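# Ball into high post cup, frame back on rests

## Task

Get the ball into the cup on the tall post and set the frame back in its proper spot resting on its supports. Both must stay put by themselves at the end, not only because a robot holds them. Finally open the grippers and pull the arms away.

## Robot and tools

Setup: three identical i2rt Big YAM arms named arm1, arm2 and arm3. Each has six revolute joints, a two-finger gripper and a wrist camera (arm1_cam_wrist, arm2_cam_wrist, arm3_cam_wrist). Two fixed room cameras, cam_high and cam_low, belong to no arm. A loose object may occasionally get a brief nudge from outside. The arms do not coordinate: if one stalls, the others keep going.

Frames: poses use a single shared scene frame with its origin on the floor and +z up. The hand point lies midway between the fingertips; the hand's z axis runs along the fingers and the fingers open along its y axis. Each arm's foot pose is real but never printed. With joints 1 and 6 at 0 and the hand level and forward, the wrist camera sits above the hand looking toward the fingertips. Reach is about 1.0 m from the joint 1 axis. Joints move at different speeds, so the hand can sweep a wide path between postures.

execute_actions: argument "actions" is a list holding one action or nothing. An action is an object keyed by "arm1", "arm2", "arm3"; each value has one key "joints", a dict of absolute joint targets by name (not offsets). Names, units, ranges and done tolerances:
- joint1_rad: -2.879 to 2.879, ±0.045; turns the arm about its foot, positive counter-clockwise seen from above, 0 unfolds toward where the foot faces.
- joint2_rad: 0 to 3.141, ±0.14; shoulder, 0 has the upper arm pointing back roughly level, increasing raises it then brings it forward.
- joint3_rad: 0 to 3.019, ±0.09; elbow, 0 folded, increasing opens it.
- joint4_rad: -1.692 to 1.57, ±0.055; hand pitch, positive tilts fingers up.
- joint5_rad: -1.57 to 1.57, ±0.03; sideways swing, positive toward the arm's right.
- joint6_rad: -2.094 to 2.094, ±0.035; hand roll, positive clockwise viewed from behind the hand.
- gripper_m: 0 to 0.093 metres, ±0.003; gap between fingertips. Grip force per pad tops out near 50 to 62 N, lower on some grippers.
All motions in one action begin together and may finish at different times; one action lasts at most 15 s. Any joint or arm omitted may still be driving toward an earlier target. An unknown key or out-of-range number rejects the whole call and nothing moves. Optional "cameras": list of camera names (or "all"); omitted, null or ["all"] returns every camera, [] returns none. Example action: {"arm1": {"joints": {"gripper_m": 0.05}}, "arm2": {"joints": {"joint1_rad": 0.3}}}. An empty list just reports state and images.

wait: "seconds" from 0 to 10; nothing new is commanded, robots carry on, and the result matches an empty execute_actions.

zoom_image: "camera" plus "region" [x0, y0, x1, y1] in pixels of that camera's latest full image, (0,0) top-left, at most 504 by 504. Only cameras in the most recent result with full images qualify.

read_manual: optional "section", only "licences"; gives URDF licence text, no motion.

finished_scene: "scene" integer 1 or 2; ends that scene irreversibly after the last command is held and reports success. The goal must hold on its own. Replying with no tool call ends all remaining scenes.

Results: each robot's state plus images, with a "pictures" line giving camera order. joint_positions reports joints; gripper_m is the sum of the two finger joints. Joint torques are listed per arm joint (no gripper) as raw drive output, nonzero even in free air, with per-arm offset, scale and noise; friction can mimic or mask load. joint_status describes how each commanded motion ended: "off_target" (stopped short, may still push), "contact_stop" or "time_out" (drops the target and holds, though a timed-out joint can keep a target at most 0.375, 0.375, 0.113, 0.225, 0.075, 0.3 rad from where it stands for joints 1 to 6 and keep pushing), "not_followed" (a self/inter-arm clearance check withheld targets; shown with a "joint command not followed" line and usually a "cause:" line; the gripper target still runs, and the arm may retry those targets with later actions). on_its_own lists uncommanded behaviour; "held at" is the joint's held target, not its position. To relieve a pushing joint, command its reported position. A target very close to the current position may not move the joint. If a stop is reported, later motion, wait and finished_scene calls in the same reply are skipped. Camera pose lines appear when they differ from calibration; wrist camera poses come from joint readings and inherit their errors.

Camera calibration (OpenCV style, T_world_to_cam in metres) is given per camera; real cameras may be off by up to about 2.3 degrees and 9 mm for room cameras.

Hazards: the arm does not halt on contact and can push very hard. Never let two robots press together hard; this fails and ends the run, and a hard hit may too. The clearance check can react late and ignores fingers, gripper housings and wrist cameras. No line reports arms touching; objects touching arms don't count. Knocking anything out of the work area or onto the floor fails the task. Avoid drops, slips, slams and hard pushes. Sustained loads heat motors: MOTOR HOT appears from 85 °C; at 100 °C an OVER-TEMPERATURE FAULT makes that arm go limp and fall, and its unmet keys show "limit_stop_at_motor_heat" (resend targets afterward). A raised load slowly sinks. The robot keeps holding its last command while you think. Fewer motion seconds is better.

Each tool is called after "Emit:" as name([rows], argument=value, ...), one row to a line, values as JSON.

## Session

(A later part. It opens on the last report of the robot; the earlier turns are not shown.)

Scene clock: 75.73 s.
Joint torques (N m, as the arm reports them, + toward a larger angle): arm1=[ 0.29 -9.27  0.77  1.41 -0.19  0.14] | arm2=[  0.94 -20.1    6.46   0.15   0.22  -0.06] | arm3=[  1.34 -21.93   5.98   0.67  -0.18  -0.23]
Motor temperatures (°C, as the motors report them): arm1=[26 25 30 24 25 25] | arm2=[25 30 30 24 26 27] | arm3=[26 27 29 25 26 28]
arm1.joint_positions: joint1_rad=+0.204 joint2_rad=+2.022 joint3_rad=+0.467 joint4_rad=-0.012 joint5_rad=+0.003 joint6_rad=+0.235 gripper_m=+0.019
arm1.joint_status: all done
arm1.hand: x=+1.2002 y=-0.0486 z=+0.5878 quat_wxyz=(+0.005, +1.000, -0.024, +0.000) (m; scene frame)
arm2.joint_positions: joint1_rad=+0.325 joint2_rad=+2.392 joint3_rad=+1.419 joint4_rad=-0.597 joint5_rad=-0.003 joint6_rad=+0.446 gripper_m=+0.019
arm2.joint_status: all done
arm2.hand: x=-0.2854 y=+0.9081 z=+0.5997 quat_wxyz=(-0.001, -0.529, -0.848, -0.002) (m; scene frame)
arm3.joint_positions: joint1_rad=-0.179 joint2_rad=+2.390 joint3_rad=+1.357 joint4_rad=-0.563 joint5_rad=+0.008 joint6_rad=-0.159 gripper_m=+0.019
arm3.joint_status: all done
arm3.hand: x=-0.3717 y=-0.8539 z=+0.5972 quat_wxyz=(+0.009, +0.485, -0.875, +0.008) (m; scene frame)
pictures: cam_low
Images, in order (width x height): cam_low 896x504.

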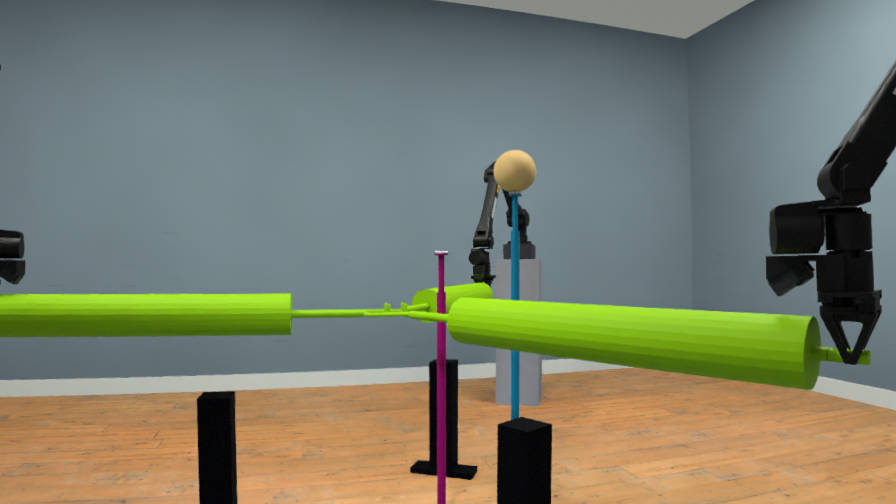

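Emit:
execute_actions([
  {"arm1":{"joints":{"joint2_rad":2.472,"joint3_rad":0.615,"joint4_rad":0.302}},"arm2":{"joints":{"joint2_rad":2.618,"joint3_rad":1.595,"joint4_rad":-0.475}},"arm3":{"joints":{"joint1_rad":-0.186,"joint2_rad":2.62,"joint3_rad":1.535,"joint4_rad":-0.432}}},
], cameras=["cam_low","cam_high"])

Scene clock: 78.10 s.
Joint torques (N m, as the arm reports them, + toward a larger angle): arm1=[  0.32 -10.23  -1.79   1.18  -0.19   0.13] | arm2=[  1.12 -20.8    5.29   0.44   0.22  -0.06] | arm3=[  0.67 -23.25   5.17   1.06  -0.2   -0.23]
Motor temperatures (°C, as the motors report them): arm1=[26 25 29 24 25 25] | arm2=[25 30 30 24 26 27] | arm3=[26 27 29 25 26 28]
arm1.joint_positions: joint1_rad=+0.204 joint2_rad=+2.477 joint3_rad=+0.619 joint4_rad=+0.287 joint5_rad=+0.003 joint6_rad=+0.235 gripper_m=+0.019
arm1.joint_status: all done
arm1.hand: x=+1.2017 y=-0.0499 z=+0.4725 quat_wxyz=(+0.005, +1.000, -0.024, +0.001) (m; scene frame)
arm2.joint_positions: joint1_rad=+0.322 joint2_rad=+2.654 joint3_rad=+1.559 joint4_rad=-0.477 joint5_rad=-0.003 joint6_rad=+0.444 gripper_m=+0.019
arm2.joint_status: all done
arm2.hand: x=-0.2847 y=+0.9053 z=+0.4851 quat_wxyz=(+0.000, -0.530, -0.848, -0.002) (m; scene frame)
arm3.joint_positions: joint1_rad=-0.180 joint2_rad=+2.658 joint3_rad=+1.501 joint4_rad=-0.442 joint5_rad=+0.008 joint6_rad=-0.159 gripper_m=+0.019
arm3.joint_status: all done
arm3.hand: x=-0.3704 y=-0.8537 z=+0.4824 quat_wxyz=(+0.011, +0.484, -0.875, +0.008) (m; scene frame)
pictures: cam_high, cam_low
Images, in order (width x height): cam_high 896x504, cam_low 896x504.

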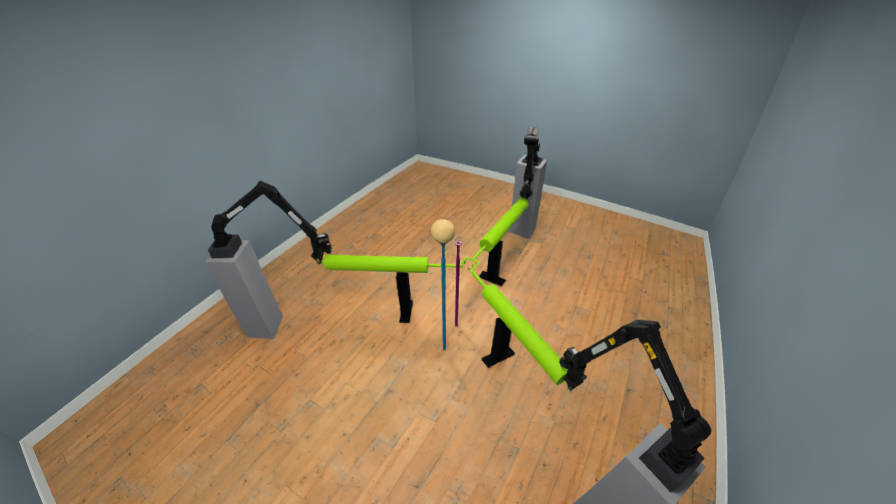

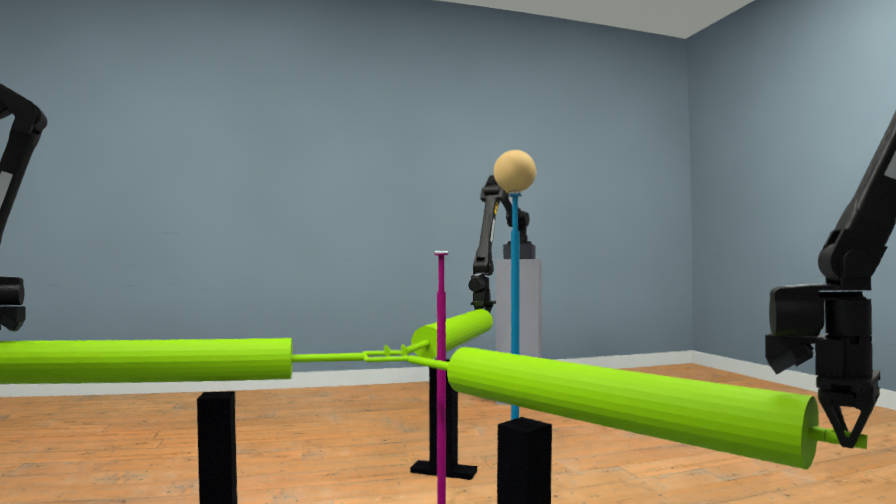

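Emit:
execute_actions([
  {"arm1":{"joints":{"joint2_rad":2.598,"joint3_rad":0.684,"joint4_rad":0.355}},"arm2":{"joints":{"joint1_rad":0.332,"joint2_rad":2.72,"joint3_rad":1.658,"joint4_rad":-0.448}},"arm3":{"joints":{"joint1_rad":-0.192,"joint2_rad":2.722,"joint3_rad":1.6,"joint4_rad":-0.405}}},
], cameras=["cam_low","cam_high"])

Scene clock: 79.90 s.
Joint torques (N m, as the arm reports them, + toward a larger angle): arm1=[  0.35 -10.88  -2.32   1.15  -0.19   0.13] | arm2=[  1.24 -19.74   5.25   0.56   0.07  -0.08] | arm3=[  1.27 -21.2    4.86   1.15  -0.03  -0.21]
Motor temperatures (°C, as the motors report them): arm1=[26 25 29 24 25 25] | arm2=[25 30 29 24 26 27] | arm3=[26 27 28 25 26 28]
arm1.joint_positions: joint1_rad=+0.204 joint2_rad=+2.605 joint3_rad=+0.689 joint4_rad=+0.341 joint5_rad=+0.003 joint6_rad=+0.235 gripper_m=+0.019
arm1.joint_status: all done
arm1.hand: x=+1.2037 y=-0.0500 z=+0.4345 quat_wxyz=(+0.004, +1.000, -0.024, +0.004) (m; scene frame)
arm2.joint_positions: joint1_rad=+0.327 joint2_rad=+2.737 joint3_rad=+1.622 joint4_rad=-0.456 joint5_rad=+0.000 joint6_rad=+0.445 gripper_m=+0.019
arm2.joint_status: all done
arm2.hand: x=-0.2821 y=+0.9055 z=+0.4510 quat_wxyz=(+0.000, -0.528, -0.849, +0.000) (m; scene frame)
arm3.joint_positions: joint1_rad=-0.184 joint2_rad=+2.745 joint3_rad=+1.567 joint4_rad=-0.420 joint5_rad=+0.004 joint6_rad=-0.159 gripper_m=+0.019
arm3.joint_status: all done
arm3.hand: x=-0.3680 y=-0.8528 z=+0.4472 quat_wxyz=(+0.010, +0.482, -0.876, +0.006) (m; scene frame)
pictures: cam_high, cam_low
Images, in order (width x height): cam_high 896x504, cam_low 896x504.

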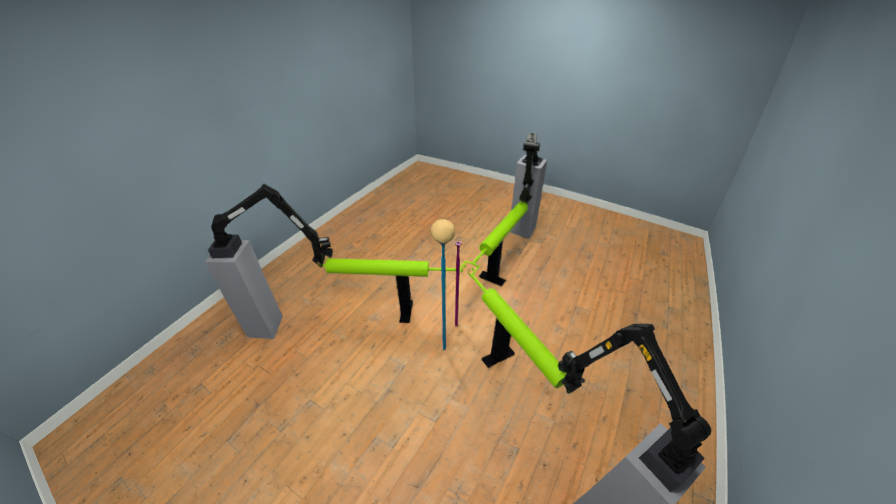

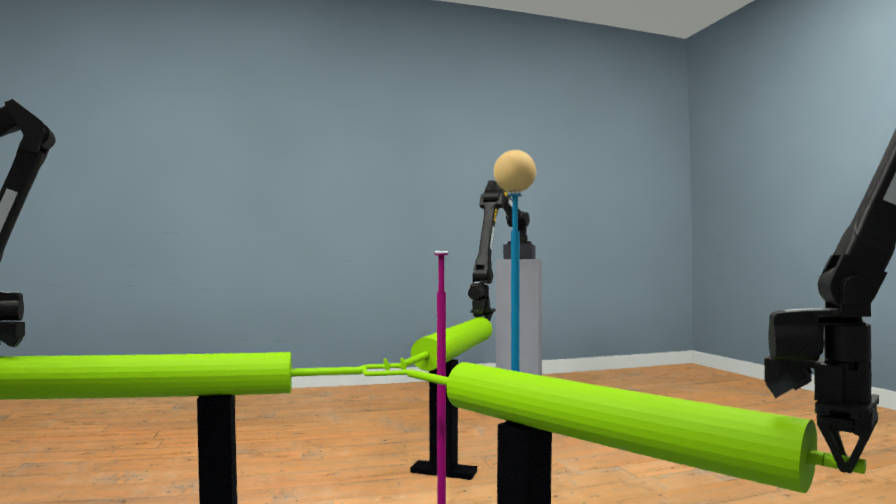

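Emit:
execute_actions([
  {"arm1":{"joints":{"gripper_m":0.09,"joint4_rad":0.341}},"arm2":{"joints":{"gripper_m":0.09,"joint3_rad":1.635,"joint4_rad":-0.456}},"arm3":{"joints":{"gripper_m":0.09,"joint3_rad":1.58,"joint4_rad":-0.42}}},
], cameras=[])

Emit:
execute_actions([
  {"arm1":{"joints":{"joint2_rad":2.48,"joint3_rad":0.58,"joint4_rad":0.2}},"arm2":{"joints":{"joint2_rad":2.65,"joint3_rad":1.50,"joint4_rad":-0.52}},"arm3":{"joints":{"joint2_rad":2.65,"joint3_rad":1.44,"joint4_rad":-0.48}}},
], cameras=["arm1_cam_wrist","arm2_cam_wrist","arm3_cam_wrist"])

Scene clock: 81.67 s.
Joint torques (N m, as the arm reports them, + toward a larger angle): arm1=[  0.28 -11.08  -2.3    0.4   -0.18   0.13] | arm2=[  1.3  -19.05   3.69   0.24   0.08  -0.08] | arm3=[  1.33 -21.77   3.43   0.44   0.    -0.18]
Motor temperatures (°C, as the motors report them): arm1=[26 25 29 24 25 25] | arm2=[25 31 29 24 26 27] | arm3=[26 27 28 25 26 28]
arm1.joint_positions: joint1_rad=+0.204 joint2_rad=+2.605 joint3_rad=+0.689 joint4_rad=+0.341 joint5_rad=+0.003 joint6_rad=+0.235 gripper_m=+0.090
arm1.joint_status: all done
arm1.hand: x=+1.2037 y=-0.0500 z=+0.4345 quat_wxyz=(+0.004, +1.000, -0.024, +0.004) (m; scene frame)
arm2.joint_positions: joint1_rad=+0.327 joint2_rad=+2.736 joint3_rad=+1.622 joint4_rad=-0.456 joint5_rad=+0.000 joint6_rad=+0.445 gripper_m=+0.090
arm2.joint_status: all done
arm2.hand: x=-0.2818 y=+0.9052 z=+0.4514 quat_wxyz=(+0.000, -0.528, -0.849, +0.000) (m; scene frame)
arm3.joint_positions: joint1_rad=-0.184 joint2_rad=+2.744 joint3_rad=+1.568 joint4_rad=-0.420 joint5_rad=+0.003 joint6_rad=-0.159 gripper_m=+0.090
arm3.joint_status: all done
arm3.hand: x=-0.3678 y=-0.8522 z=+0.4477 quat_wxyz=(+0.010, +0.482, -0.876, +0.005) (m; scene frame)
pictures: none
No camera images: the call's "cameras" was empty. Leave "cameras" out to get every camera's image.

Scene clock: 82.50 s.
Joint torques (N m, as the arm reports them, + toward a larger angle): arm1=[ 0.27 -9.87 -2.65 -0.59 -0.2   0.14] | arm2=[  1.31 -18.86   2.12  -0.44   0.04  -0.08] | arm3=[  0.97 -20.61   2.32  -0.41  -0.04  -0.24]
Motor temperatures (°C, as the motors report them): arm1=[26 25 29 24 25 25] | arm2=[25 31 29 24 26 27] | arm3=[26 28 28 25 26 28]
arm1.joint_positions: joint1_rad=+0.204 joint2_rad=+2.480 joint3_rad=+0.590 joint4_rad=+0.212 joint5_rad=+0.003 joint6_rad=+0.235 gripper_m=+0.090
arm1.joint_status: all done
arm1.hand: x=+1.2386 y=-0.0428 z=+0.4766 quat_wxyz=(-0.006, +0.998, -0.024, +0.054) (m; scene frame)
arm2.joint_positions: joint1_rad=+0.327 joint2_rad=+2.668 joint3_rad=+1.504 joint4_rad=-0.510 joint5_rad=+0.000 joint6_rad=+0.445 gripper_m=+0.090
arm2.joint_status: all done
arm2.hand: x=-0.3208 y=+0.9360 z=+0.4700 quat_wxyz=(+0.052, -0.528, -0.848, -0.006) (m; scene frame)
arm3.joint_positions: joint1_rad=-0.184 joint2_rad=+2.673 joint3_rad=+1.438 joint4_rad=-0.468 joint5_rad=+0.003 joint6_rad=-0.159 gripper_m=+0.090
arm3.joint_status: all done
arm3.hand: x=-0.4033 y=-0.8926 z=+0.4682 quat_wxyz=(+0.060, +0.481, -0.874, +0.023) (m; scene frame)
pictures: arm1_cam_wrist, arm2_cam_wrist, arm3_cam_wrist
camera_calibration (this result's frames):
arm1_cam_wrist: T_world_to_cam=[[0.0449782, 0.998986, 0.00198632, -0.0168076], [0.739549, -0.034634, 0.672211, -1.23047], [0.671598, -0.0287659, -0.740357, -0.355498], [0, 0, 0, 1]] pos_world=[1.1495, -0.0360518, 0.563976]
arm2_cam_wrist: T_world_to_cam=[[-0.892608, -0.44859, 0.0449167, 0.115567], [-0.31146, 0.685625, 0.65796, -1.04443], [-0.32595, 0.573311, -0.751712, -0.160674], [0, 0, 0, 1]] pos_world=[-0.274514, 0.860046, 0.561222]
arm3_cam_wrist: T_world_to_cam=[[0.845455, -0.534044, -0.00183715, -0.135576], [-0.384737, -0.611463, 0.691441, -1.02239], [-0.370383, -0.583875, -0.722431, -0.205899], [0, 0, 0, 1]] pos_world=[-0.354989, -0.817776, 0.557924]
Images, in order (width x height): arm1_cam_wrist 616x616, arm2_cam_wrist 616x616, arm3_cam_wrist 616x616.

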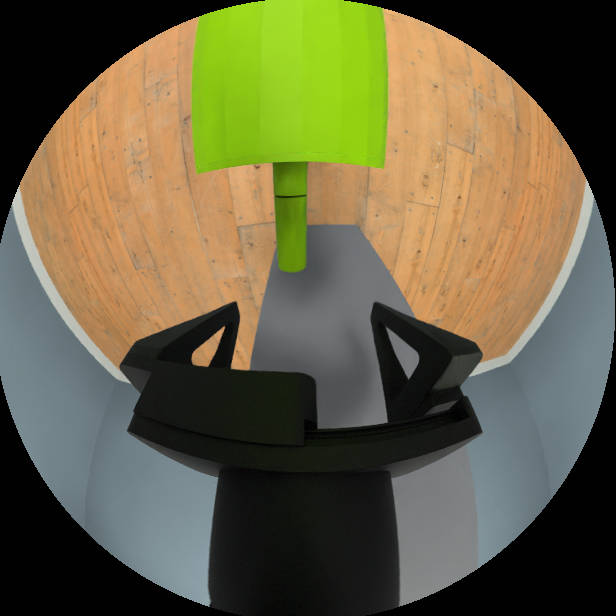

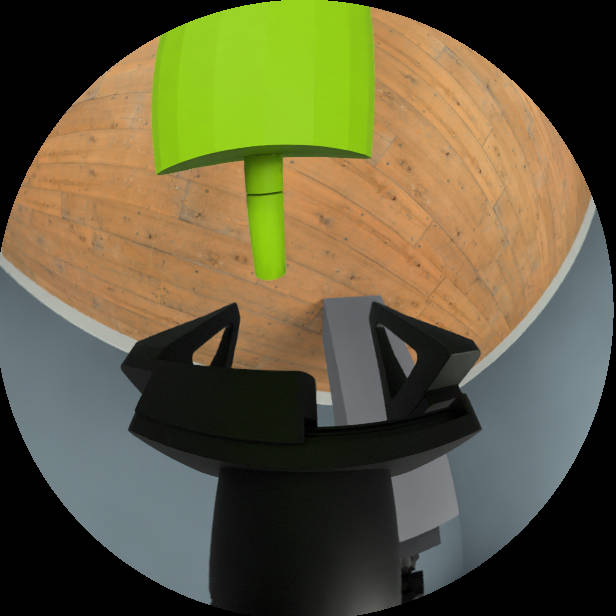

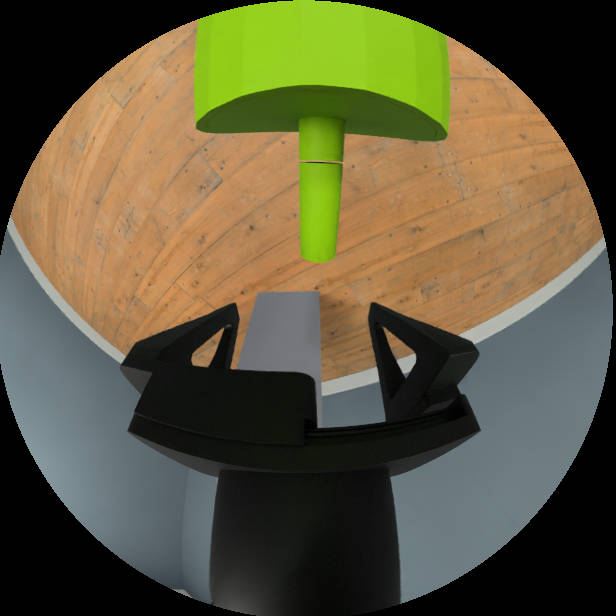

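Emit:
execute_actions([
  {"arm1":{"joints":{"joint2_rad":2.0,"joint3_rad":0.42,"joint4_rad":-0.1}},"arm2":{"joints":{"joint2_rad":2.3,"joint3_rad":1.2,"joint4_rad":-0.6}},"arm3":{"joints":{"joint2_rad":2.3,"joint3_rad":1.15,"joint4_rad":-0.55}}},
], cameras=["cam_low","cam_high"])

Scene clock: 84.33 s.
Joint torques (N m, as the arm reports them, + toward a larger angle): arm1=[ 0.21 -7.61  0.25 -0.42 -0.2   0.13] | arm2=[  1.   -14.47   2.56  -0.28   0.04  -0.07] | arm3=[  0.89 -16.33   2.71  -0.28  -0.01  -0.2 ]
Motor temperatures (°C, as the motors report them): arm1=[26 25 29 24 25 25] | arm2=[25 31 29 24 26 27] | arm3=[26 28 28 25 26 28]
arm1.joint_positions: joint1_rad=+0.204 joint2_rad=+1.997 joint3_rad=+0.420 joint4_rad=-0.088 joint5_rad=+0.003 joint6_rad=+0.235 gripper_m=+0.090
arm1.joint_status: all done
arm1.hand: x=+1.2393 y=-0.0411 z=+0.5946 quat_wxyz=(-0.005, +0.999, -0.024, +0.048) (m; scene frame)
arm2.joint_positions: joint1_rad=+0.327 joint2_rad=+2.291 joint3_rad=+1.205 joint4_rad=-0.594 joint5_rad=+0.000 joint6_rad=+0.445 gripper_m=+0.090
arm2.joint_status: all done
arm2.hand: x=-0.3535 y=+0.9618 z=+0.6107 quat_wxyz=(+0.054, -0.528, -0.848, -0.006) (m; scene frame)
arm3.joint_positions: joint1_rad=-0.184 joint2_rad=+2.298 joint3_rad=+1.149 joint4_rad=-0.541 joint5_rad=+0.003 joint6_rad=-0.159 gripper_m=+0.090
arm3.joint_status: all done
arm3.hand: x=-0.4253 y=-0.9173 z=+0.6068 quat_wxyz=(+0.054, +0.482, -0.874, +0.021) (m; scene frame)
pictures: cam_high, cam_low
Images, in order (width x height): cam_high 896x504, cam_low 896x504.

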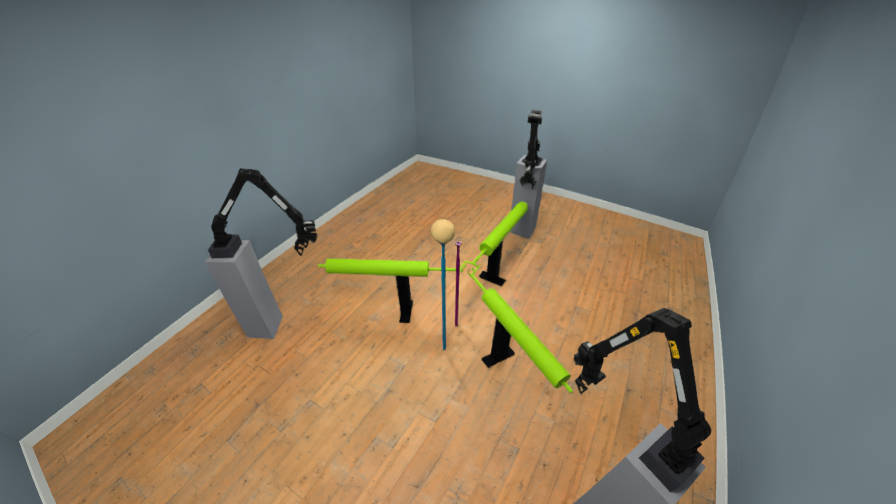

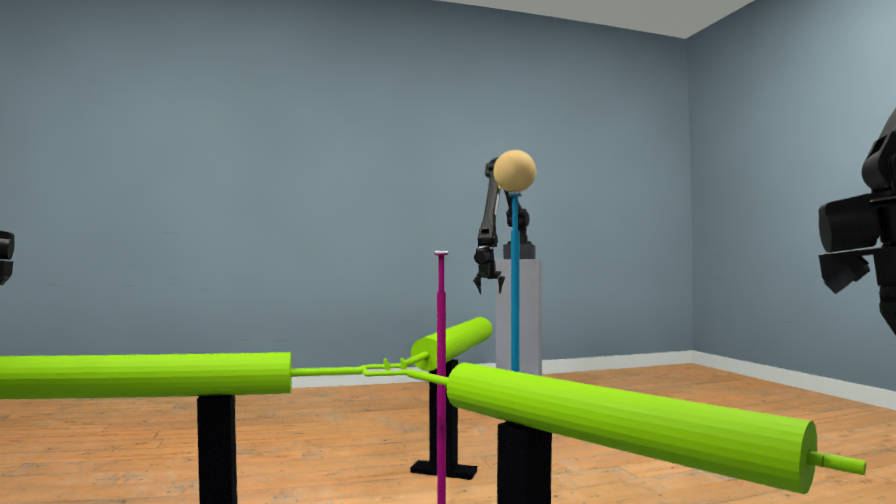

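Emit:
finished_scene(scene=1)

The scene is finished: the task was done.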